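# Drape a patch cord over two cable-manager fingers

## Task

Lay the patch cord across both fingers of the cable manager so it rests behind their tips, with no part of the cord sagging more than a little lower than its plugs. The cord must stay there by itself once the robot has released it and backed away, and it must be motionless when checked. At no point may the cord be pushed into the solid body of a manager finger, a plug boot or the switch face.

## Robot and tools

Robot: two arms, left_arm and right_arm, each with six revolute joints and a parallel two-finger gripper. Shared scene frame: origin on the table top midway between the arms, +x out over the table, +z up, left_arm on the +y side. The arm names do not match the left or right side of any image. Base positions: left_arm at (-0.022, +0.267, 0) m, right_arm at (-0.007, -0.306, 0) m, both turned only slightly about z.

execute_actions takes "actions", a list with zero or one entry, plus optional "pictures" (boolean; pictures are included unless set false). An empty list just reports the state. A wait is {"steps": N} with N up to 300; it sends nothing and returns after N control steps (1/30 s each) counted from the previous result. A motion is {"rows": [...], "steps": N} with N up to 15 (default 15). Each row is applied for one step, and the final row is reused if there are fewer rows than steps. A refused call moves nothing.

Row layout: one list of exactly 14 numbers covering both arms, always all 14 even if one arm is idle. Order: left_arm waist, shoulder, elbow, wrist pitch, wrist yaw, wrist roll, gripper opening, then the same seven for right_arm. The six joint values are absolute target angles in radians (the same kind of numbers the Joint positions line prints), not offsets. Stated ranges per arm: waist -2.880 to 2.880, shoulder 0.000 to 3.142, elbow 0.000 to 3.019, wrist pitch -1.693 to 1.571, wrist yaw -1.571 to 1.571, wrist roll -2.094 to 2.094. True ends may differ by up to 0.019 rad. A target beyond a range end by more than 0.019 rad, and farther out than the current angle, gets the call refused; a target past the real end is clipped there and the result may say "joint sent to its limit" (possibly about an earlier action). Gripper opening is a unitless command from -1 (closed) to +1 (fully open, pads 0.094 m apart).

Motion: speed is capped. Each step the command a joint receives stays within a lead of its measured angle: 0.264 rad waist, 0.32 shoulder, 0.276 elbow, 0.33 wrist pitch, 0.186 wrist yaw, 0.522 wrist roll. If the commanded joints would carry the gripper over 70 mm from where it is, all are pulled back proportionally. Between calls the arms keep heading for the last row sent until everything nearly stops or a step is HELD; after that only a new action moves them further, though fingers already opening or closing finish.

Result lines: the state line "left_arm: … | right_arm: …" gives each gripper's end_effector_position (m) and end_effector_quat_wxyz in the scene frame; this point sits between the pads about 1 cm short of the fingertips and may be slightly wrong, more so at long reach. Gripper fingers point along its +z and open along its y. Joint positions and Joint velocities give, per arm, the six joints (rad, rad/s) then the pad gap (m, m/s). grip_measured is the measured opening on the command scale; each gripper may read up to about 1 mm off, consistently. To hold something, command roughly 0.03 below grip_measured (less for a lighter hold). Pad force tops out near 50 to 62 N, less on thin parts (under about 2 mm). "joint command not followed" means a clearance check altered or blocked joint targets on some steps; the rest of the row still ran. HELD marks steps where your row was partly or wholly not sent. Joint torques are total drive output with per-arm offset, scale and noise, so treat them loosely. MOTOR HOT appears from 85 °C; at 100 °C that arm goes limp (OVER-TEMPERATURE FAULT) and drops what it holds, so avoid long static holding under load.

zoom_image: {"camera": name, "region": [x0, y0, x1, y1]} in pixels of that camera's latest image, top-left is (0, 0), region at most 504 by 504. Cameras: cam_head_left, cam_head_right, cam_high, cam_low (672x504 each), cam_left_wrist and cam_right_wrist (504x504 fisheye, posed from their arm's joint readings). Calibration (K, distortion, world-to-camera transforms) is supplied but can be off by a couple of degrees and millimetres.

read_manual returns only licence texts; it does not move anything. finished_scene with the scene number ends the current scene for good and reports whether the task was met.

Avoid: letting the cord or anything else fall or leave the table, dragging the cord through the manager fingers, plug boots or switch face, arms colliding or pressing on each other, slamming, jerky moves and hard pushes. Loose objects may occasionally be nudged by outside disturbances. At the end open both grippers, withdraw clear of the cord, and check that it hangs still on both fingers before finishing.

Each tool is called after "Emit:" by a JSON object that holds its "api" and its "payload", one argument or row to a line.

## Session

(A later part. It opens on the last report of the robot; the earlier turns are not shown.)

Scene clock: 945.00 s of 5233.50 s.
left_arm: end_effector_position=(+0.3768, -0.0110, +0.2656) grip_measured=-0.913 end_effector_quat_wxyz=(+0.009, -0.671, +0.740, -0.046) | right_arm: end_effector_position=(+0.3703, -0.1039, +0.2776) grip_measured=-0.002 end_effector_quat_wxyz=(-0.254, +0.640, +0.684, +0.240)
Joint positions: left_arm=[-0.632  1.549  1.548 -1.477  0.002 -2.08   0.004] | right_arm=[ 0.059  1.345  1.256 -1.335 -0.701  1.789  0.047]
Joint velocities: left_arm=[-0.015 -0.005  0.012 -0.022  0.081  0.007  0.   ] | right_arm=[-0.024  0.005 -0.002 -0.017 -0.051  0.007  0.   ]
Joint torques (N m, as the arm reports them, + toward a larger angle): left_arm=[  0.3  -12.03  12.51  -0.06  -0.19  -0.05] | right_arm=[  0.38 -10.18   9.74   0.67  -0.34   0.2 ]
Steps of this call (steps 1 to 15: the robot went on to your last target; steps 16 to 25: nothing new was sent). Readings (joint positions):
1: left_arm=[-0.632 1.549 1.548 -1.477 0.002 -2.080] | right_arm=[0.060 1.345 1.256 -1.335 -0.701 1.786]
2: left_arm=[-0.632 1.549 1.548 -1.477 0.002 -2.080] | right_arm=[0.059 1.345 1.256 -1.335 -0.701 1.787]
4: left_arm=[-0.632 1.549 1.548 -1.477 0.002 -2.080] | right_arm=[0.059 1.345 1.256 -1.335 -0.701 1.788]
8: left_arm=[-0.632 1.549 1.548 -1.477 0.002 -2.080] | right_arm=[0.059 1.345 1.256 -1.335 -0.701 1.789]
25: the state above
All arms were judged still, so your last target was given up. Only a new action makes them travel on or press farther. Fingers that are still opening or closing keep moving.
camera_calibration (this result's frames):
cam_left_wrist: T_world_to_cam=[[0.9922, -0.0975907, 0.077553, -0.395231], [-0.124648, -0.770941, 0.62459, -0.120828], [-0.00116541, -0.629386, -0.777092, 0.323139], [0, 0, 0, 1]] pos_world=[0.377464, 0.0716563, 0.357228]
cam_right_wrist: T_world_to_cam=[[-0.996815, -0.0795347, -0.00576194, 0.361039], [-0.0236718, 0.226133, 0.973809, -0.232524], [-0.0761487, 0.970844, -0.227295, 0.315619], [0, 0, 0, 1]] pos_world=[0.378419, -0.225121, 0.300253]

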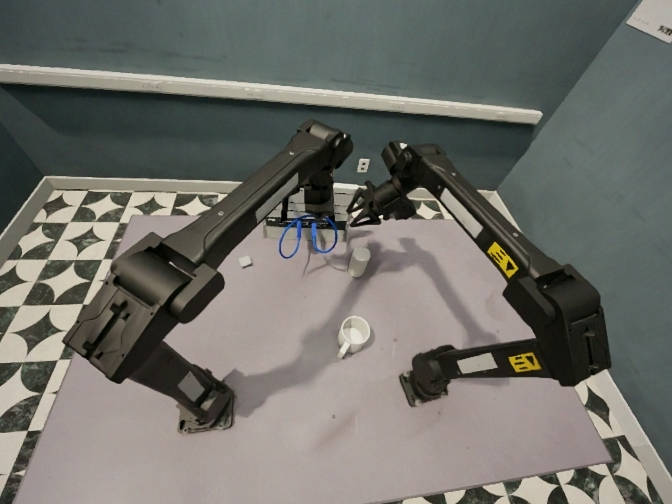

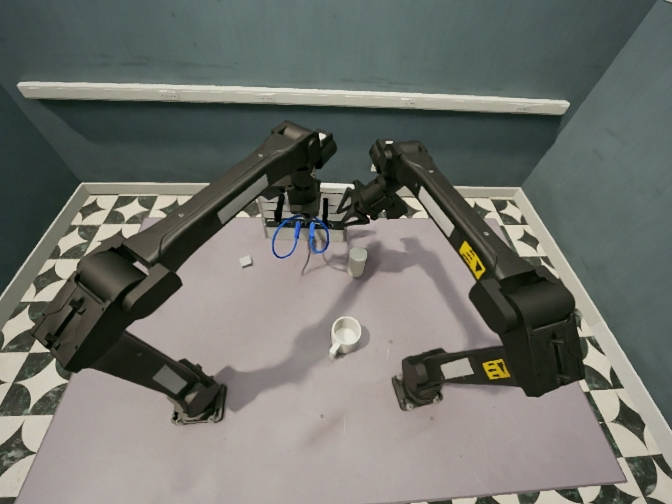

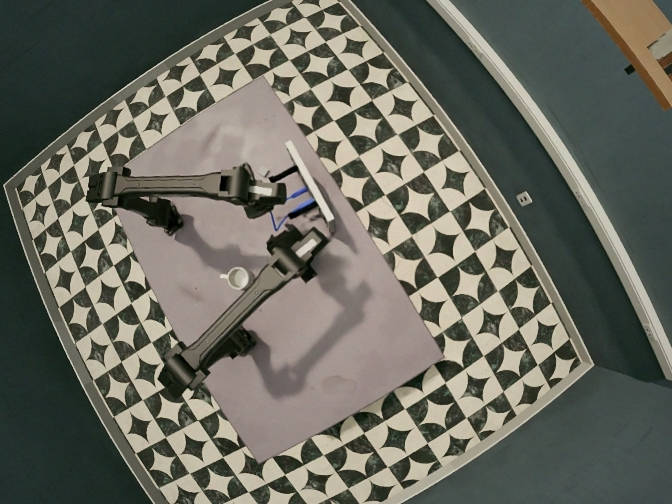

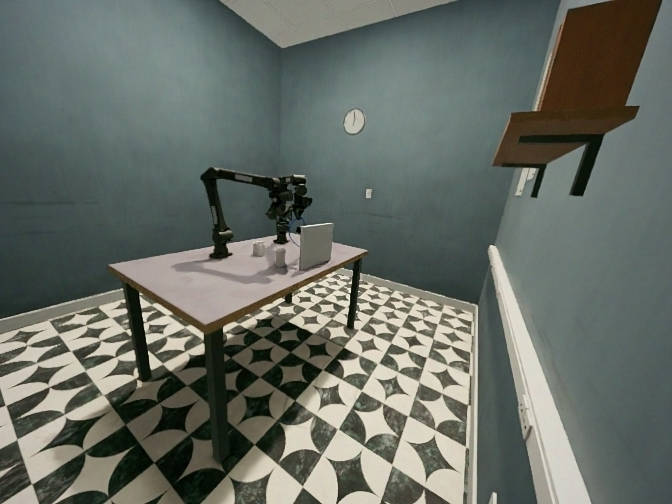

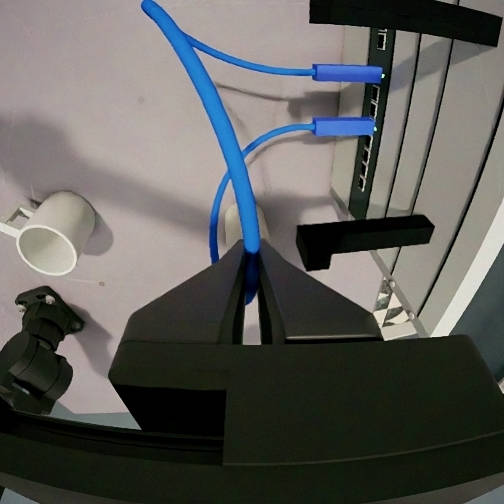

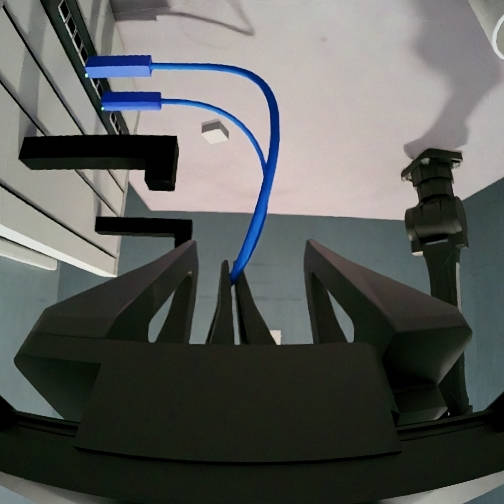

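Aligned in x. Advance to T2.

Emit:
{"api": "execute_actions", "payload": {
  "actions": [
    {"rows":[[-0.624,1.555,1.59,-1.49,0,-2.09,-0.96,0.115,1.385,1.225,-1.27,-0.7,1.85,0.0]],"steps":12}
  ],
  "pictures": false
}}

Emit:
{"api": "execute_actions", "payload": {
  "actions": [
    {"rows":[[-0.624,1.555,1.59,-1.49,0,-2.09,-0.96,0.165,1.42,1.198,-1.205,-0.7,1.9,0.0]],"steps":15}
  ],
  "pictures": false
}}

Emit:
{"api": "execute_actions", "payload": {
  "actions": [
    {"steps":20}
  ]
}}

Emit:
{"api": "zoom_image", "payload": {
  "camera": "cam_head_right",
  "region": [220, 150, 400, 280]
}}

Scene clock: 953.90 s of 5233.50 s.
left_arm: end_effector_position=(+0.3768, -0.0110, +0.2656) grip_measured=-0.913 end_effector_quat_wxyz=(+0.009, -0.671, +0.740, -0.046) | right_arm: end_effector_position=(+0.3652, -0.0793, +0.2554) grip_measured=-0.002 end_effector_quat_wxyz=(-0.269, +0.638, +0.687, +0.221)
Joint positions: left_arm=[-0.632  1.549  1.548 -1.477  0.002 -2.08   0.004] | right_arm=[ 0.119  1.38   1.232 -1.29  -0.7    1.836  0.047]
Joint velocities: left_arm=[-0.005  0.005 -0.012 -0.012 -0.022 -0.007 -0.   ] | right_arm=[ 0.005 -0.005 -0.007 -0.012 -0.066  0.007  0.   ]
Joint torques (N m, as the arm reports them, + toward a larger angle): left_arm=[  0.37 -12.04  12.44  -0.02  -0.21  -0.05] | right_arm=[  0.18 -10.25   9.66   1.9   -0.38   0.18]
Steps of this call (steps 1 to 250: nothing new was sent; then 0.17 s passed at rest; steps 251 to 262: all 12 steps of this action). Readings (joint positions):
251: left_arm=[-0.632 1.549 1.548 -1.477 0.002 -2.080] | right_arm=[0.063 1.346 1.253 -1.326 -0.701 1.798]
252: left_arm=[-0.632 1.549 1.548 -1.477 0.002 -2.080] | right_arm=[0.071 1.347 1.250 -1.312 -0.700 1.806]
254: left_arm=[-0.632 1.549 1.548 -1.477 0.002 -2.080] | right_arm=[0.094 1.356 1.243 -1.296 -0.700 1.818]
258: left_arm=[-0.632 1.549 1.548 -1.477 0.002 -2.080] | right_arm=[0.119 1.376 1.234 -1.291 -0.700 1.831]
262: the state above

Scene clock: 954.40 s of 5233.50 s.
left_arm: end_effector_position=(+0.3768, -0.0110, +0.2656) grip_measured=-0.913 end_effector_quat_wxyz=(+0.009, -0.671, +0.740, -0.046) | right_arm: end_effector_position=(+0.3630, -0.0585, +0.2316) grip_measured=-0.002 end_effector_quat_wxyz=(-0.279, +0.639, +0.686, +0.208)
Joint positions: left_arm=[-0.632  1.549  1.548 -1.477  0.002 -2.08   0.004] | right_arm=[ 0.167  1.416  1.205 -1.226 -0.7    1.888  0.047]
Joint velocities: left_arm=[-0.005 -0.005  0.017  0.007 -0.051 -0.022 -0.   ] | right_arm=[ 0.015 -0.005 -0.007  0.007  0.007  0.081 -0.001]
Joint torques (N m, as the arm reports them, + toward a larger angle): left_arm=[  0.33 -12.29  12.51  -0.12  -0.21  -0.04] | right_arm=[  0.37 -11.1    9.34   1.6   -0.38   0.08]
Steps of this call (steps 1 to 15: all 15 steps of this action). Readings (joint positions):
1: left_arm=[-0.632 1.549 1.548 -1.477 0.002 -2.080] | right_arm=[0.122 1.381 1.229 -1.277 -0.700 1.846]
2: left_arm=[-0.632 1.549 1.548 -1.477 0.002 -2.080] | right_arm=[0.128 1.382 1.224 -1.256 -0.700 1.854]
4: left_arm=[-0.632 1.549 1.548 -1.477 0.002 -2.080] | right_arm=[0.146 1.391 1.217 -1.234 -0.700 1.867]
8: left_arm=[-0.632 1.549 1.548 -1.477 0.002 -2.080] | right_arm=[0.167 1.411 1.207 -1.226 -0.700 1.880]
15: the state above

Scene clock: 955.07 s of 5233.50 s.
left_arm: end_effector_position=(+0.3768, -0.0110, +0.2656) grip_measured=-0.913 end_effector_quat_wxyz=(+0.009, -0.671, +0.740, -0.046) | right_arm: end_effector_position=(+0.3630, -0.0585, +0.2316) grip_measured=-0.002 end_effector_quat_wxyz=(-0.279, +0.639, +0.686, +0.207)
Joint positions: left_arm=[-0.632  1.549  1.548 -1.477  0.002 -2.08   0.004] | right_arm=[ 0.167  1.416  1.205 -1.226 -0.7    1.889  0.047]
Joint velocities: left_arm=[-0.015 -0.015 -0.017 -0.002  0.051  0.007  0.   ] | right_arm=[-0.005 -0.005 -0.002 -0.002  0.037  0.051  0.   ]
Joint torques (N m, as the arm reports them, + toward a larger angle): left_arm=[  0.57 -12.23  12.47  -0.09  -0.22  -0.05] | right_arm=[  0.   -10.78   9.42   1.49  -0.35   0.18]
Steps of this call (steps 1 to 15: the robot went on to your last target; steps 16 to 20: nothing new was sent). Readings (joint positions):
1: left_arm=[-0.632 1.549 1.548 -1.477 0.002 -2.080] | right_arm=[0.167 1.416 1.205 -1.226 -0.700 1.888]
2: left_arm=[-0.632 1.549 1.548 -1.477 0.002 -2.080] | right_arm=[0.167 1.416 1.205 -1.226 -0.700 1.888]
4: left_arm=[-0.632 1.549 1.548 -1.477 0.002 -2.080] | right_arm=[0.167 1.416 1.205 -1.226 -0.700 1.889]
8: left_arm=[-0.632 1.549 1.548 -1.477 0.002 -2.080] | right_arm=[0.167 1.416 1.205 -1.226 -0.700 1.889]
20: the state above
All arms were judged still, so your last target was given up. Only a new action makes them travel on or press farther. Fingers that are still opening or closing keep moving.
camera_calibration (this result's frames):
cam_left_wrist: T_world_to_cam=[[0.9922, -0.0975907, 0.077553, -0.395231], [-0.124648, -0.770941, 0.62459, -0.120828], [-0.00116541, -0.629386, -0.777092, 0.323139], [0, 0, 0, 1]] pos_world=[0.377464, 0.0716563, 0.357228]
cam_right_wrist: T_world_to_cam=[[-0.991233, -0.111485, 0.0709132, 0.335512], [0.042645, 0.238035, 0.97032, -0.220738], [-0.125056, 0.964837, -0.231194, 0.278785], [0, 0, 0, 1]] pos_world=[0.376848, -0.179034, 0.254848]

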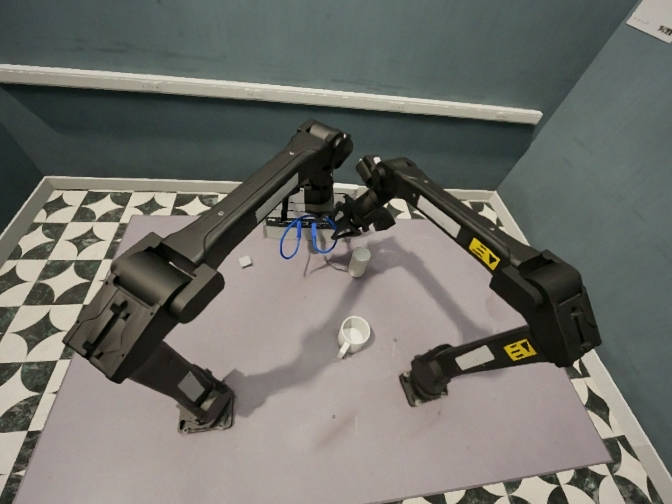

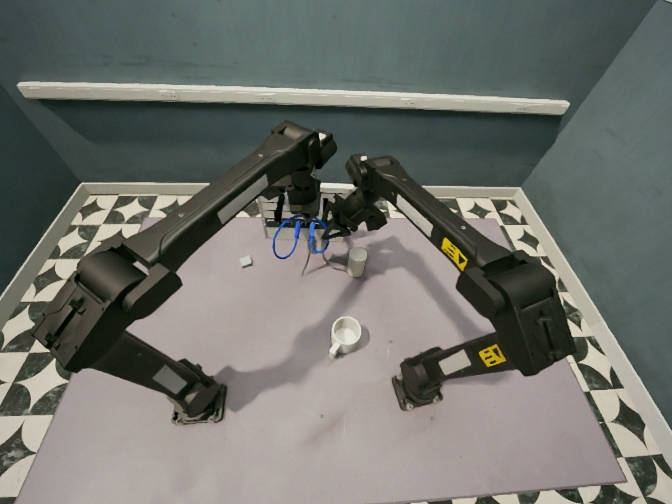

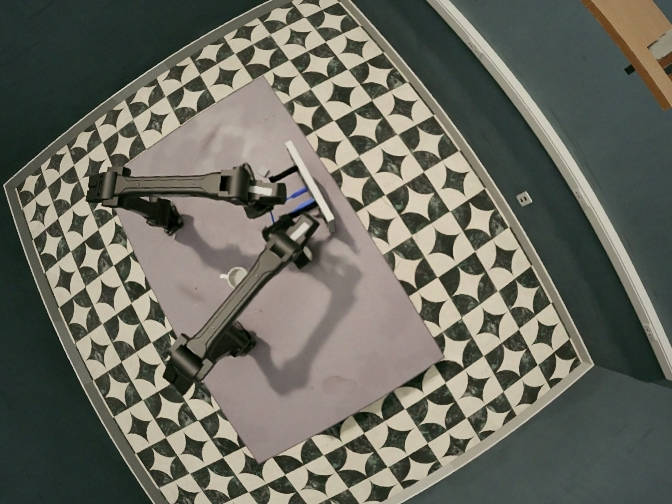

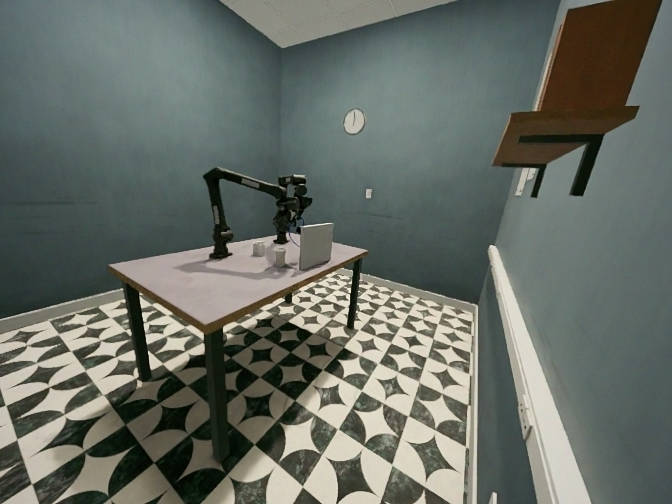

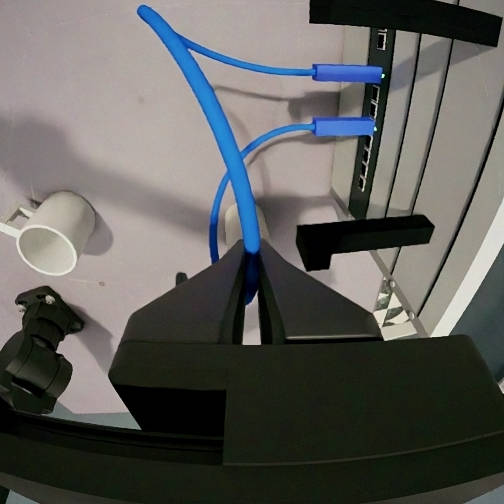

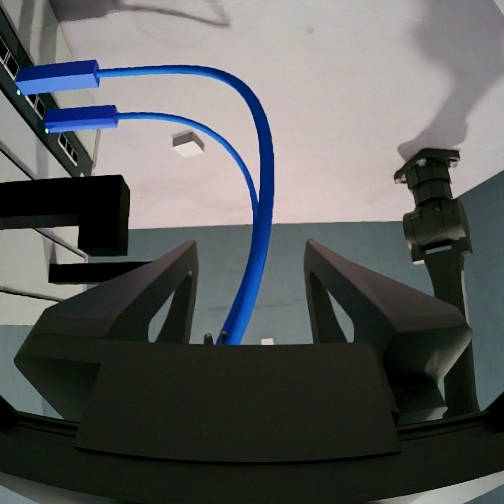

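Region (220, 150, 400, 280) of cam_head_right's 672x504 image, scaled by 2.800, with more detail than that image has.

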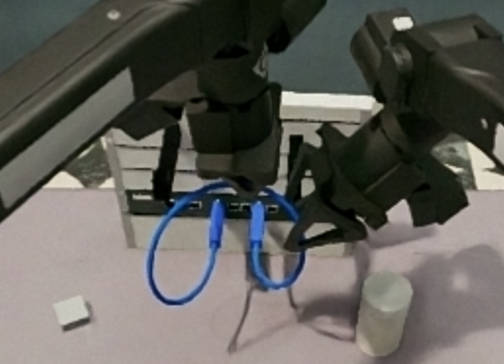

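Cord thickness looks similar to when gripped; try closing.

Emit:
{"api": "execute_actions", "payload": {
  "actions": [
    {"rows":[[-0.624,1.555,1.59,-1.49,0,-2.09,-0.96,0.165,1.42,1.198,-1.205,-0.7,1.9,-0.96]],"steps":15}
  ],
  "pictures": false
}}

Emit:
{"api": "execute_actions", "payload": {
  "actions": [
    {"steps":8}
  ],
  "pictures": false
}}

Scene clock: 962.63 s of 5233.50 s.
left_arm: end_effector_position=(+0.3765, -0.0108, +0.2655) grip_measured=-0.913 end_effector_quat_wxyz=(+0.009, -0.671, +0.740, -0.045) | right_arm: end_effector_position=(+0.3634, -0.0584, +0.2317) grip_measured=-0.921 end_effector_quat_wxyz=(-0.279, +0.640, +0.685, +0.208)
Joint positions: left_arm=[-0.632  1.549  1.548 -1.478  0.002 -2.08   0.004] | right_arm=[ 0.167  1.416  1.205 -1.224 -0.7    1.891  0.004]
Joint velocities: left_arm=[-0.005 -0.005 -0.012 -0.007 -0.007 -0.022  0.   ] | right_arm=[-0.015 -0.005  0.017 -0.002 -0.037  0.051 -0.   ]
Joint torques (N m, as the arm reports them, + toward a larger angle): left_arm=[  0.5  -12.15  12.51  -0.01  -0.19  -0.06] | right_arm=[  0.36 -11.54   9.33   1.56  -0.44   0.1 ]
Steps of this call (steps 1 to 90: nothing new was sent; then 4.07 s passed at rest; steps 91 to 105: all 15 steps of this action). Readings (joint positions):
91: left_arm=[-0.632 1.549 1.548 -1.477 0.002 -2.080] | right_arm=[0.167 1.416 1.205 -1.226 -0.700 1.889]
92: left_arm=[-0.632 1.549 1.548 -1.477 0.002 -2.080] | right_arm=[0.167 1.416 1.205 -1.226 -0.700 1.889]
94: left_arm=[-0.632 1.549 1.548 -1.477 0.002 -2.080] | right_arm=[0.167 1.416 1.205 -1.225 -0.700 1.890]
98: left_arm=[-0.632 1.549 1.548 -1.478 0.002 -2.080] | right_arm=[0.167 1.416 1.205 -1.224 -0.700 1.891]
105: the state above

Scene clock: 962.90 s of 5233.50 s.
left_arm: end_effector_position=(+0.3765, -0.0108, +0.2655) grip_measured=-0.913 end_effector_quat_wxyz=(+0.009, -0.671, +0.740, -0.045) | right_arm: end_effector_position=(+0.3634, -0.0584, +0.2317) grip_measured=-0.921 end_effector_quat_wxyz=(-0.279, +0.640, +0.685, +0.208)
Joint positions: left_arm=[-0.632  1.549  1.548 -1.478  0.002 -2.08   0.004] | right_arm=[ 0.167  1.416  1.205 -1.224 -0.7    1.891  0.004]
Joint velocities: left_arm=[ 0.005 -0.005  0.002  0.002 -0.051  0.051 -0.   ] | right_arm=[0.005 0.005 0.002 0.002 0.037 0.022 0.001]
Joint torques (N m, as the arm reports them, + toward a larger angle): left_arm=[  0.47 -12.03  12.4    0.    -0.23  -0.06] | right_arm=[ -0.03 -12.28   9.42   1.71  -0.37   0.13]
Steps of this call (steps 1 to 8: the robot went on to your last target). Readings (joint positions):
1: left_arm=[-0.632 1.549 1.548 -1.478 0.002 -2.080] | right_arm=[0.167 1.416 1.205 -1.224 -0.700 1.891]
2: left_arm=[-0.632 1.549 1.548 -1.478 0.002 -2.080] | right_arm=[0.167 1.416 1.205 -1.224 -0.700 1.891]
4: left_arm=[-0.632 1.549 1.548 -1.478 0.002 -2.080] | right_arm=[0.167 1.416 1.205 -1.224 -0.700 1.891]
8: the state above

Emit:
{"api": "execute_actions", "payload": {
  "actions": [
    {"rows":[[-0.624,1.555,1.59,-1.49,0,-2.09,-0.3,0.165,1.42,1.198,-1.205,-0.7,1.9,-0.96]],"steps":12}
  ],
  "pictures": false
}}

Emit:
{"api": "execute_actions", "payload": {
  "actions": [
    {"rows":[[-0.45,1.45,1.55,-1.5,0.2,-1.95,0.0,0.165,1.42,1.198,-1.205,-0.7,1.9,-0.96]],"steps":15}
  ],
  "pictures": false
}}

Emit:
{"api": "execute_actions", "payload": {
  "actions": [
    {"rows":[[-0.12,1.33,1.27,-1.36,0.7,-1.7,0.0,0.165,1.42,1.198,-1.205,-0.7,1.9,-0.96]],"steps":15}
  ],
  "pictures": false
}}

Emit:
{"api": "execute_actions", "payload": {
  "actions": [
    {"steps":40}
  ]
}}

Emit:
{"api": "zoom_image", "payload": {
  "camera": "cam_head_left",
  "region": [220, 150, 400, 280]
}}

Emit:
{"api": "zoom_image", "payload": {
  "camera": "cam_high",
  "region": [220, 130, 360, 250]
}}

Scene clock: 980.03 s of 5233.50 s.
left_arm: end_effector_position=(+0.3765, -0.0108, +0.2655) grip_measured=-0.302 end_effector_quat_wxyz=(+0.009, -0.671, +0.740, -0.045) | right_arm: end_effector_position=(+0.3634, -0.0584, +0.2317) grip_measured=-0.921 end_effector_quat_wxyz=(-0.279, +0.640, +0.685, +0.208)
Joint positions: left_arm=[-0.632  1.549  1.548 -1.478  0.002 -2.08   0.033] | right_arm=[ 0.167  1.416  1.205 -1.224 -0.7    1.891  0.004]
Joint velocities: left_arm=[ 0.005 -0.005 -0.017  0.002 -0.022  0.037 -0.   ] | right_arm=[ 0.005 -0.015 -0.002  0.007  0.037 -0.007 -0.002]
Joint torques (N m, as the arm reports them, + toward a larger angle): left_arm=[  0.62 -12.31  12.54  -0.06  -0.21  -0.06] | right_arm=[  0.36 -11.6    9.17   1.45  -0.38   0.12]
Steps of this call (steps 1 to 15: the robot went on to your last target; steps 16 to 90: nothing new was sent; then 13.73 s passed at rest; steps 91 to 102: all 12 steps of this action). Readings (joint positions):
91: left_arm=[-0.632 1.549 1.548 -1.478 0.002 -2.080] | right_arm=[0.167 1.416 1.205 -1.224 -0.700 1.891]
92: left_arm=[-0.632 1.549 1.548 -1.478 0.002 -2.080] | right_arm=[0.167 1.416 1.205 -1.224 -0.700 1.891]
94: left_arm=[-0.632 1.549 1.548 -1.478 0.002 -2.080] | right_arm=[0.167 1.416 1.205 -1.224 -0.700 1.891]
98: left_arm=[-0.632 1.549 1.548 -1.478 0.002 -2.080] | right_arm=[0.167 1.416 1.205 -1.224 -0.700 1.891]
102: the state above

Scene clock: 980.53 s of 5233.50 s.
left_arm: end_effector_position=(+0.3894, +0.0505, +0.3195) grip_measured=-0.002 end_effector_quat_wxyz=(+0.055, +0.688, -0.713, +0.126) | right_arm: end_effector_position=(+0.3634, -0.0584, +0.2317) grip_measured=-0.921 end_effector_quat_wxyz=(-0.279, +0.640, +0.685, +0.208)
Joint positions: left_arm=[-0.436  1.433  1.544 -1.487  0.197 -1.966  0.047] | right_arm=[ 0.167  1.416  1.205 -1.224 -0.7    1.891  0.004]
Joint velocities: left_arm=[-0.093  0.044 -0.012 -0.007 -0.022  0.081  0.001] | right_arm=[-0.015 -0.005  0.002  0.002  0.081  0.022 -0.001]
Joint torques (N m, as the arm reports them, + toward a larger angle): left_arm=[ -0.87 -10.34   9.54   0.04   0.09   0.09] | right_arm=[  0.02 -11.7    9.32   1.67  -0.37   0.16]
Steps of this call (steps 1 to 15: all 15 steps of this action). Readings (joint positions):
1: left_arm=[-0.620 1.544 1.548 -1.479 0.083 -2.064] | right_arm=[0.167 1.416 1.205 -1.224 -0.700 1.891]
2: left_arm=[-0.603 1.537 1.545 -1.480 0.143 -2.047] | right_arm=[0.167 1.416 1.205 -1.224 -0.700 1.891]
4: left_arm=[-0.546 1.513 1.544 -1.482 0.190 -2.019] | right_arm=[0.167 1.416 1.205 -1.224 -0.700 1.891]
8: left_arm=[-0.434 1.454 1.544 -1.485 0.194 -1.984] | right_arm=[0.167 1.416 1.205 -1.224 -0.700 1.891]
15: the state above

Scene clock: 981.03 s of 5233.50 s.
left_arm: end_effector_position=(+0.3758, +0.1256, +0.2836) grip_measured=-0.002 end_effector_quat_wxyz=(+0.231, +0.674, -0.653, +0.257) | right_arm: end_effector_position=(+0.3634, -0.0584, +0.2317) grip_measured=-0.921 end_effector_quat_wxyz=(-0.279, +0.640, +0.685, +0.208)
Joint positions: left_arm=[-0.101  1.339  1.268 -1.376  0.697 -1.725  0.047] | right_arm=[ 0.167  1.416  1.205 -1.224 -0.7    1.891  0.004]
Joint velocities: left_arm=[-0.19  -0.054 -0.002 -0.012  0.022  0.139  0.   ] | right_arm=[ 0.005 -0.005  0.002 -0.017 -0.051 -0.007  0.   ]
Joint torques (N m, as the arm reports them, + toward a larger angle): left_arm=[-0.51 -9.98  9.32  1.13  0.34  0.17] | right_arm=[  0.19 -11.33   9.33   1.71  -0.35   0.13]
Steps of this call (steps 1 to 15: all 15 steps of this action). Readings (joint positions):
1: left_arm=[-0.426 1.426 1.521 -1.467 0.256 -1.941] | right_arm=[0.167 1.416 1.205 -1.224 -0.700 1.891]
2: left_arm=[-0.407 1.406 1.475 -1.440 0.321 -1.914] | right_arm=[0.167 1.416 1.205 -1.224 -0.700 1.891]
4: left_arm=[-0.329 1.373 1.382 -1.416 0.463 -1.866] | right_arm=[0.167 1.416 1.205 -1.224 -0.700 1.891]
8: left_arm=[-0.125 1.347 1.274 -1.388 0.684 -1.777] | right_arm=[0.167 1.416 1.205 -1.224 -0.700 1.891]
15: the state above

Scene clock: 982.37 s of 5233.50 s.
left_arm: end_effector_position=(+0.3737, +0.1209, +0.2848) grip_measured=-0.002 end_effector_quat_wxyz=(+0.230, +0.665, -0.662, +0.259) | right_arm: end_effector_position=(+0.3634, -0.0584, +0.2317) grip_measured=-0.921 end_effector_quat_wxyz=(-0.279, +0.640, +0.685, +0.208)
Joint positions: left_arm=[-0.113  1.336  1.268 -1.376  0.698 -1.711  0.047] | right_arm=[ 0.167  1.416  1.205 -1.224 -0.7    1.891  0.004]
Joint velocities: left_arm=[ 0.005 -0.005  0.002  0.002  0.007  0.007 -0.001] | right_arm=[-0.015 -0.015 -0.012  0.002  0.037 -0.066  0.   ]
Joint torques (N m, as the arm reports them, + toward a larger angle): left_arm=[ -0.93 -10.36   9.32   1.04   0.36   0.1 ] | right_arm=[  0.86 -11.2    9.29   1.64  -0.35   0.13]
Steps of this call (steps 1 to 30: the robot went on to your last target; steps 31 to 40: nothing new was sent). Readings (joint positions):
1: left_arm=[-0.106 1.338 1.268 -1.376 0.697 -1.722] | right_arm=[0.167 1.416 1.205 -1.224 -0.700 1.891]
2: left_arm=[-0.110 1.336 1.268 -1.376 0.698 -1.720] | right_arm=[0.167 1.416 1.205 -1.224 -0.700 1.891]
4: left_arm=[-0.113 1.336 1.268 -1.376 0.698 -1.716] | right_arm=[0.167 1.416 1.205 -1.224 -0.700 1.891]
8: left_arm=[-0.113 1.336 1.268 -1.376 0.698 -1.713] | right_arm=[0.167 1.416 1.205 -1.224 -0.700 1.891]
40: the state above
All arms were judged still, so your last target was given up. Only a new action makes them travel on or press farther. Fingers that are still opening or closing keep moving.
camera_calibration (this result's frames):
cam_left_wrist: T_world_to_cam=[[0.999235, 0.0163431, 0.0355299, -0.3852], [-0.0307486, -0.233068, 0.971974, -0.230667], [0.0241659, -0.972323, -0.232387, 0.297917], [0, 0, 0, 1]] pos_world=[0.370613, 0.242205, 0.307121]
cam_right_wrist: T_world_to_cam=[[-0.991419, -0.110371, 0.0700506, 0.336218], [0.0421251, 0.237544, 0.970463, -0.220708], [-0.123751, 0.965086, -0.230856, 0.27818], [0, 0, 0, 1]] pos_world=[0.377055, -0.178931, 0.254857]

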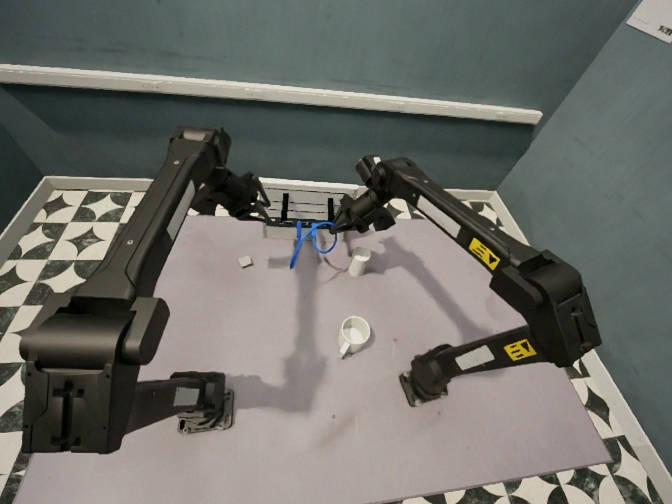

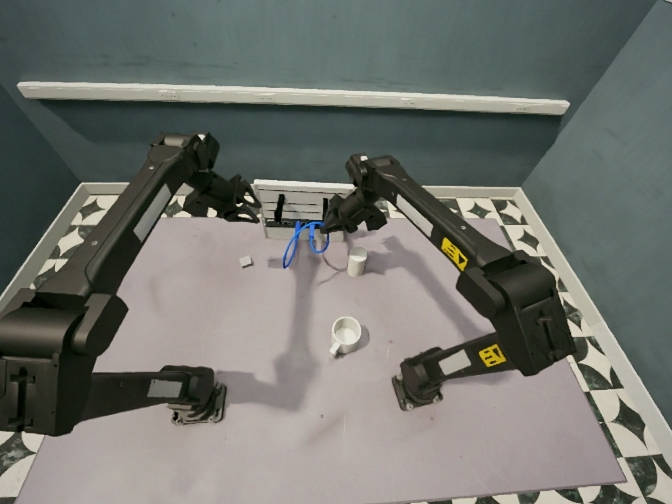

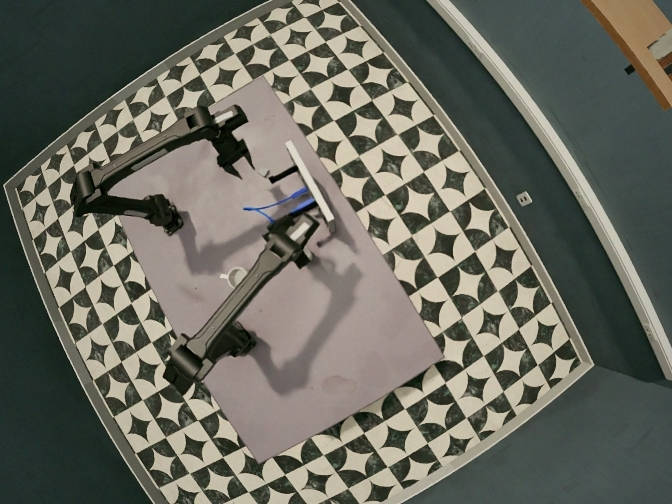

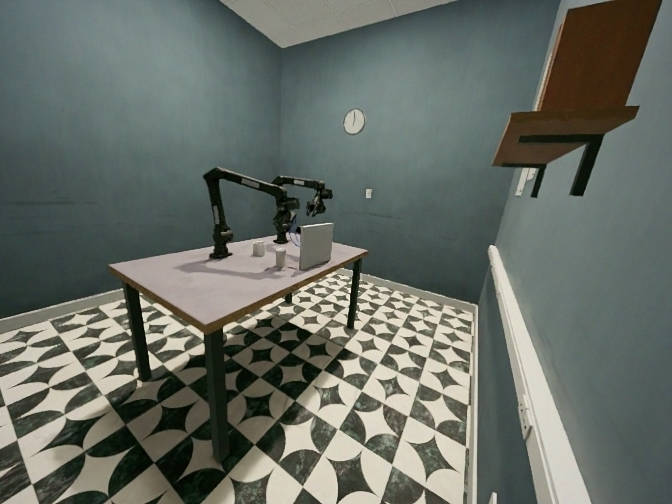

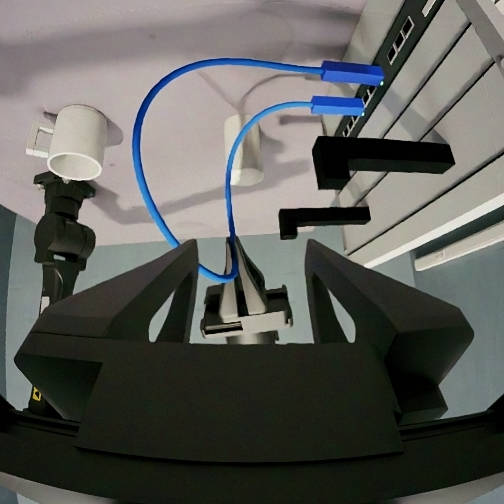

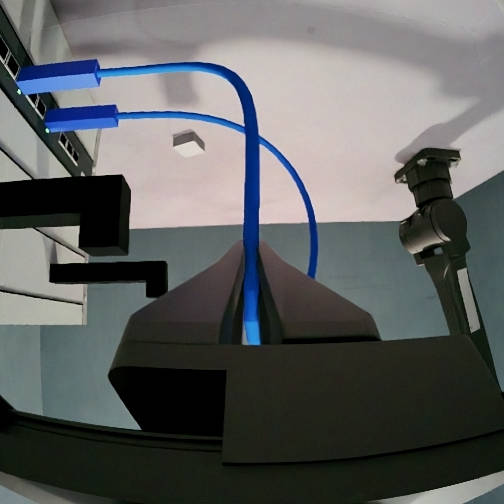

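Region (220, 150, 400, 280) of cam_head_left's 672x504 image, scaled by 2.800, with more detail than that image has.

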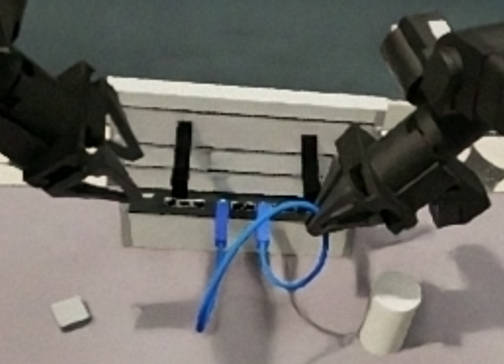

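Region (220, 130, 360, 250) of cam_high's 672x504 image, scaled by 3.600, with more detail than that image has; it fills the top 432 rows of this view, and the rest is white.

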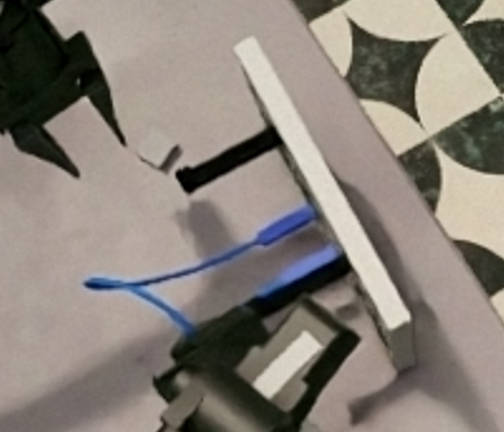

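Emit:
{"api": "execute_actions", "payload": {
  "actions": [
    {"rows":[[-0.03,1.32,0.95,-1.05,1.0,-1.6,0.2,0.165,1.42,1.198,-1.205,-0.7,1.9,-0.96]],"steps":15}
  ],
  "pictures": false
}}

Emit:
{"api": "execute_actions", "payload": {
  "actions": [
    {"rows":[[-0.06,1.315,0.66,-0.77,1.3,-1.6,0.2,0.165,1.42,1.198,-1.205,-0.7,1.9,-0.96]],"steps":15}
  ],
  "pictures": false
}}

Emit:
{"api": "execute_actions", "payload": {
  "actions": [
    {"steps":25}
  ]
}}

Emit:
{"api": "zoom_image", "payload": {
  "camera": "cam_head_left",
  "region": [220, 170, 400, 300]
}}

Scene clock: 1002.47 s of 5233.50 s.
left_arm: end_effector_position=(+0.3441, +0.1188, +0.2009) grip_measured=+0.198 end_effector_quat_wxyz=(+0.314, +0.613, -0.628, +0.363) | right_arm: end_effector_position=(+0.3634, -0.0584, +0.2317) grip_measured=-0.921 end_effector_quat_wxyz=(-0.279, +0.640, +0.685, +0.208)
Joint positions: left_arm=[-0.034  1.328  0.932 -1.066  0.997 -1.615  0.056] | right_arm=[ 0.167  1.416  1.205 -1.224 -0.7    1.891  0.004]
Joint velocities: left_arm=[ 0.005 -0.054  0.007  0.002 -0.007  0.037 -0.002] | right_arm=[-0.005  0.005 -0.012 -0.002 -0.022  0.037 -0.001]
Joint torques (N m, as the arm reports them, + toward a larger angle): left_arm=[ 0.25 -8.54 10.06  1.17  0.5   0.15] | right_arm=[  0.36 -11.47   9.16   1.56  -0.39   0.15]
Steps of this call (steps 1 to 588: nothing new was sent; steps 589 to 603: all 15 steps of this action). Readings (joint positions):
589: left_arm=[-0.106 1.329 1.235 -1.317 0.779 -1.699] | right_arm=[0.167 1.416 1.205 -1.224 -0.700 1.891]
590: left_arm=[-0.097 1.311 1.178 -1.232 0.861 -1.684] | right_arm=[0.167 1.416 1.205 -1.224 -0.700 1.891]
592: left_arm=[-0.071 1.295 1.053 -1.134 0.970 -1.660] | right_arm=[0.167 1.416 1.205 -1.224 -0.700 1.891]
596: left_arm=[-0.035 1.327 0.934 -1.086 0.991 -1.632] | right_arm=[0.167 1.416 1.205 -1.224 -0.700 1.891]
603: the state above

Scene clock: 1002.97 s of 5233.50 s.
left_arm: end_effector_position=(+0.2762, +0.0933, +0.1537) grip_measured=+0.198 end_effector_quat_wxyz=(-0.412, -0.544, +0.581, -0.442) | right_arm: end_effector_position=(+0.3634, -0.0584, +0.2317) grip_measured=-0.921 end_effector_quat_wxyz=(-0.279, +0.640, +0.685, +0.208)
Joint positions: left_arm=[-0.051  1.32   0.638 -0.785  1.297 -1.61   0.056] | right_arm=[ 0.167  1.416  1.205 -1.224 -0.7    1.891  0.004]
Joint velocities: left_arm=[-0.005 -0.005 -0.007 -0.002 -0.037  0.037 -0.001] | right_arm=[-0.034 -0.015 -0.012 -0.002 -0.037 -0.007 -0.   ]
Joint torques (N m, as the arm reports them, + toward a larger angle): left_arm=[-0.84 -7.69  9.19  1.12  0.6   0.12] | right_arm=[  0.02 -11.65   9.4    1.81  -0.37   0.18]
Steps of this call (steps 1 to 15: all 15 steps of this action). Readings (joint positions):
1: left_arm=[-0.034 1.323 0.903 -1.011 1.075 -1.614] | right_arm=[0.167 1.416 1.205 -1.224 -0.700 1.891]
2: left_arm=[-0.035 1.311 0.851 -0.928 1.166 -1.612] | right_arm=[0.167 1.416 1.205 -1.224 -0.700 1.891]
4: left_arm=[-0.042 1.299 0.734 -0.834 1.277 -1.610] | right_arm=[0.167 1.416 1.205 -1.224 -0.700 1.891]
8: left_arm=[-0.051 1.320 0.638 -0.806 1.293 -1.610] | right_arm=[0.167 1.416 1.205 -1.224 -0.700 1.891]
15: the state above

Scene clock: 1003.80 s of 5233.50 s.
left_arm: end_effector_position=(+0.2763, +0.0933, +0.1537) grip_measured=+0.198 end_effector_quat_wxyz=(-0.412, -0.544, +0.581, -0.442) | right_arm: end_effector_position=(+0.3634, -0.0584, +0.2317) grip_measured=-0.921 end_effector_quat_wxyz=(-0.279, +0.640, +0.685, +0.208)
Joint positions: left_arm=[-0.051  1.32   0.638 -0.785  1.297 -1.61   0.056] | right_arm=[ 0.167  1.416  1.205 -1.224 -0.7    1.891  0.004]
Joint velocities: left_arm=[-0.015 -0.005  0.007  0.002  0.022  0.022 -0.003] | right_arm=[-0.005 -0.005 -0.017 -0.002 -0.037  0.007  0.001]
Joint torques (N m, as the arm reports them, + toward a larger angle): left_arm=[-1.01 -7.75  9.16  1.    0.6   0.12] | right_arm=[  1.06 -11.32   9.38   1.61  -0.35   0.18]
Steps of this call (steps 1 to 15: the robot went on to your last target; steps 16 to 25: nothing new was sent). Readings (joint positions):
1: left_arm=[-0.051 1.320 0.638 -0.785 1.297 -1.610] | right_arm=[0.167 1.416 1.205 -1.224 -0.700 1.891]
2: left_arm=[-0.051 1.320 0.638 -0.785 1.297 -1.610] | right_arm=[0.167 1.416 1.205 -1.224 -0.700 1.891]
4: left_arm=[-0.051 1.320 0.638 -0.785 1.297 -1.610] | right_arm=[0.167 1.416 1.205 -1.224 -0.700 1.891]
8: left_arm=[-0.051 1.320 0.638 -0.785 1.297 -1.610] | right_arm=[0.167 1.416 1.205 -1.224 -0.700 1.891]
25: the state above
All arms were judged still, so your last target was given up. Only a new action makes them travel on or press farther. Fingers that are still opening or closing keep moving.
camera_calibration (this result's frames):
cam_left_wrist: T_world_to_cam=[[0.99764, -0.0187471, 0.0660543, -0.283749], [-0.0553132, 0.350556, 0.934907, -0.154585], [-0.0406826, -0.936354, 0.348692, 0.168232], [0, 0, 0, 1]] pos_world=[0.281373, 0.206396, 0.104604]
cam_right_wrist: T_world_to_cam=[[-0.991419, -0.110371, 0.0700506, 0.336218], [0.0421251, 0.237544, 0.970463, -0.220708], [-0.123751, 0.965086, -0.230856, 0.27818], [0, 0, 0, 1]] pos_world=[0.377055, -0.178931, 0.254857]

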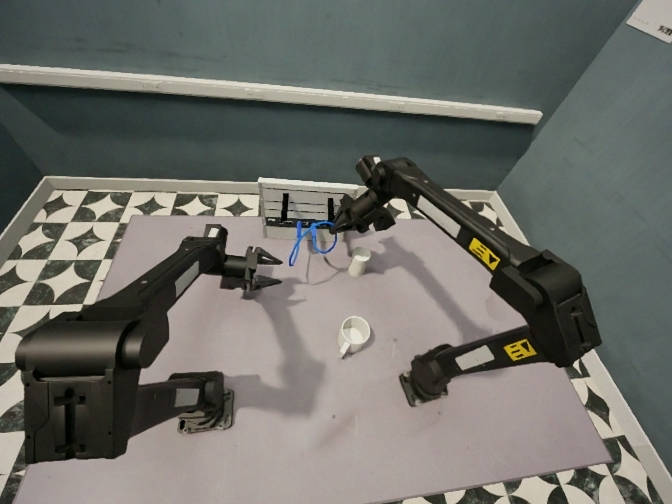

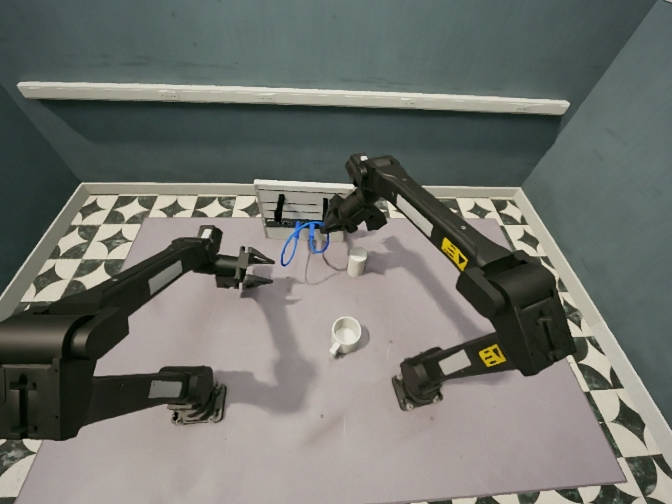

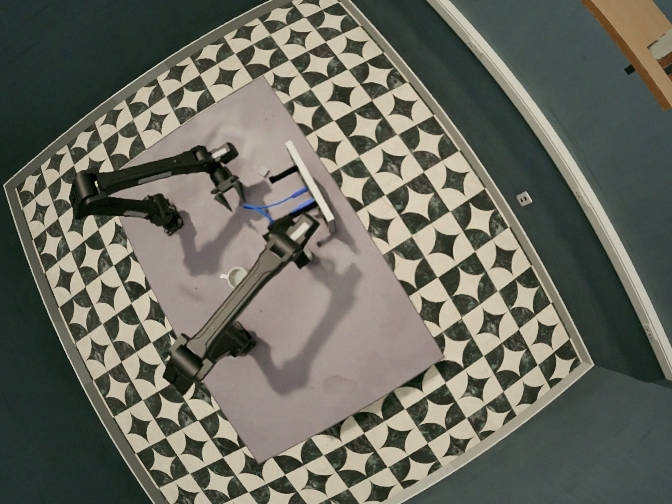

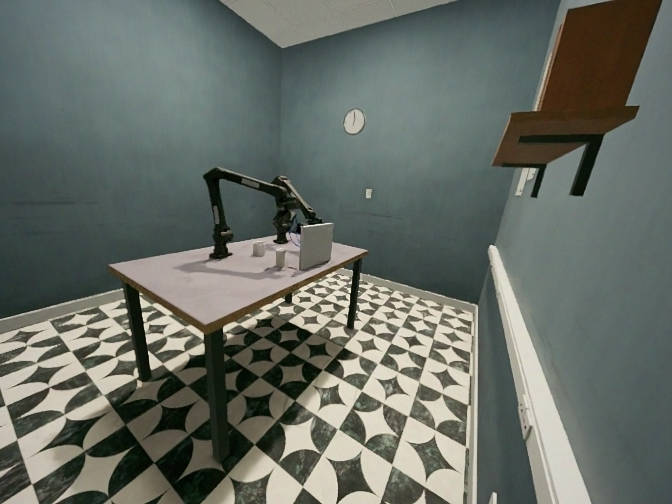

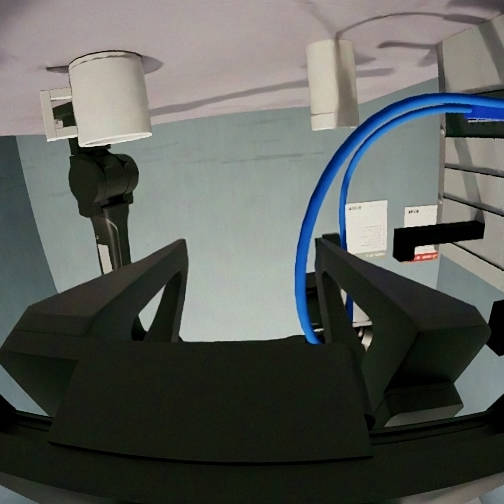

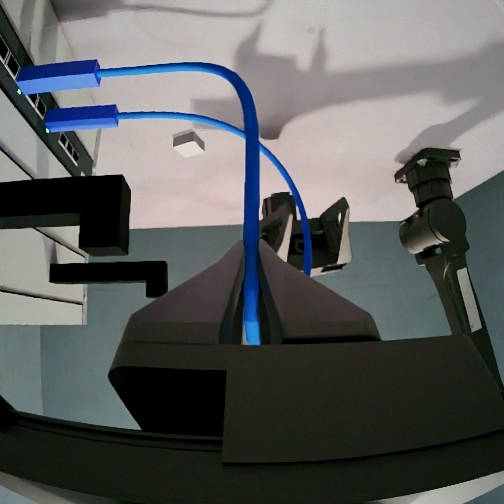

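Region (220, 170, 400, 300) of cam_head_left's 672x504 image, scaled by 2.800, with more detail than that image has.

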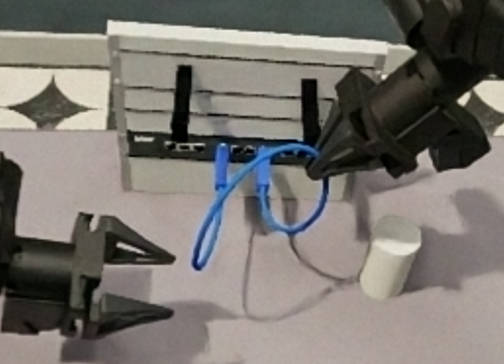

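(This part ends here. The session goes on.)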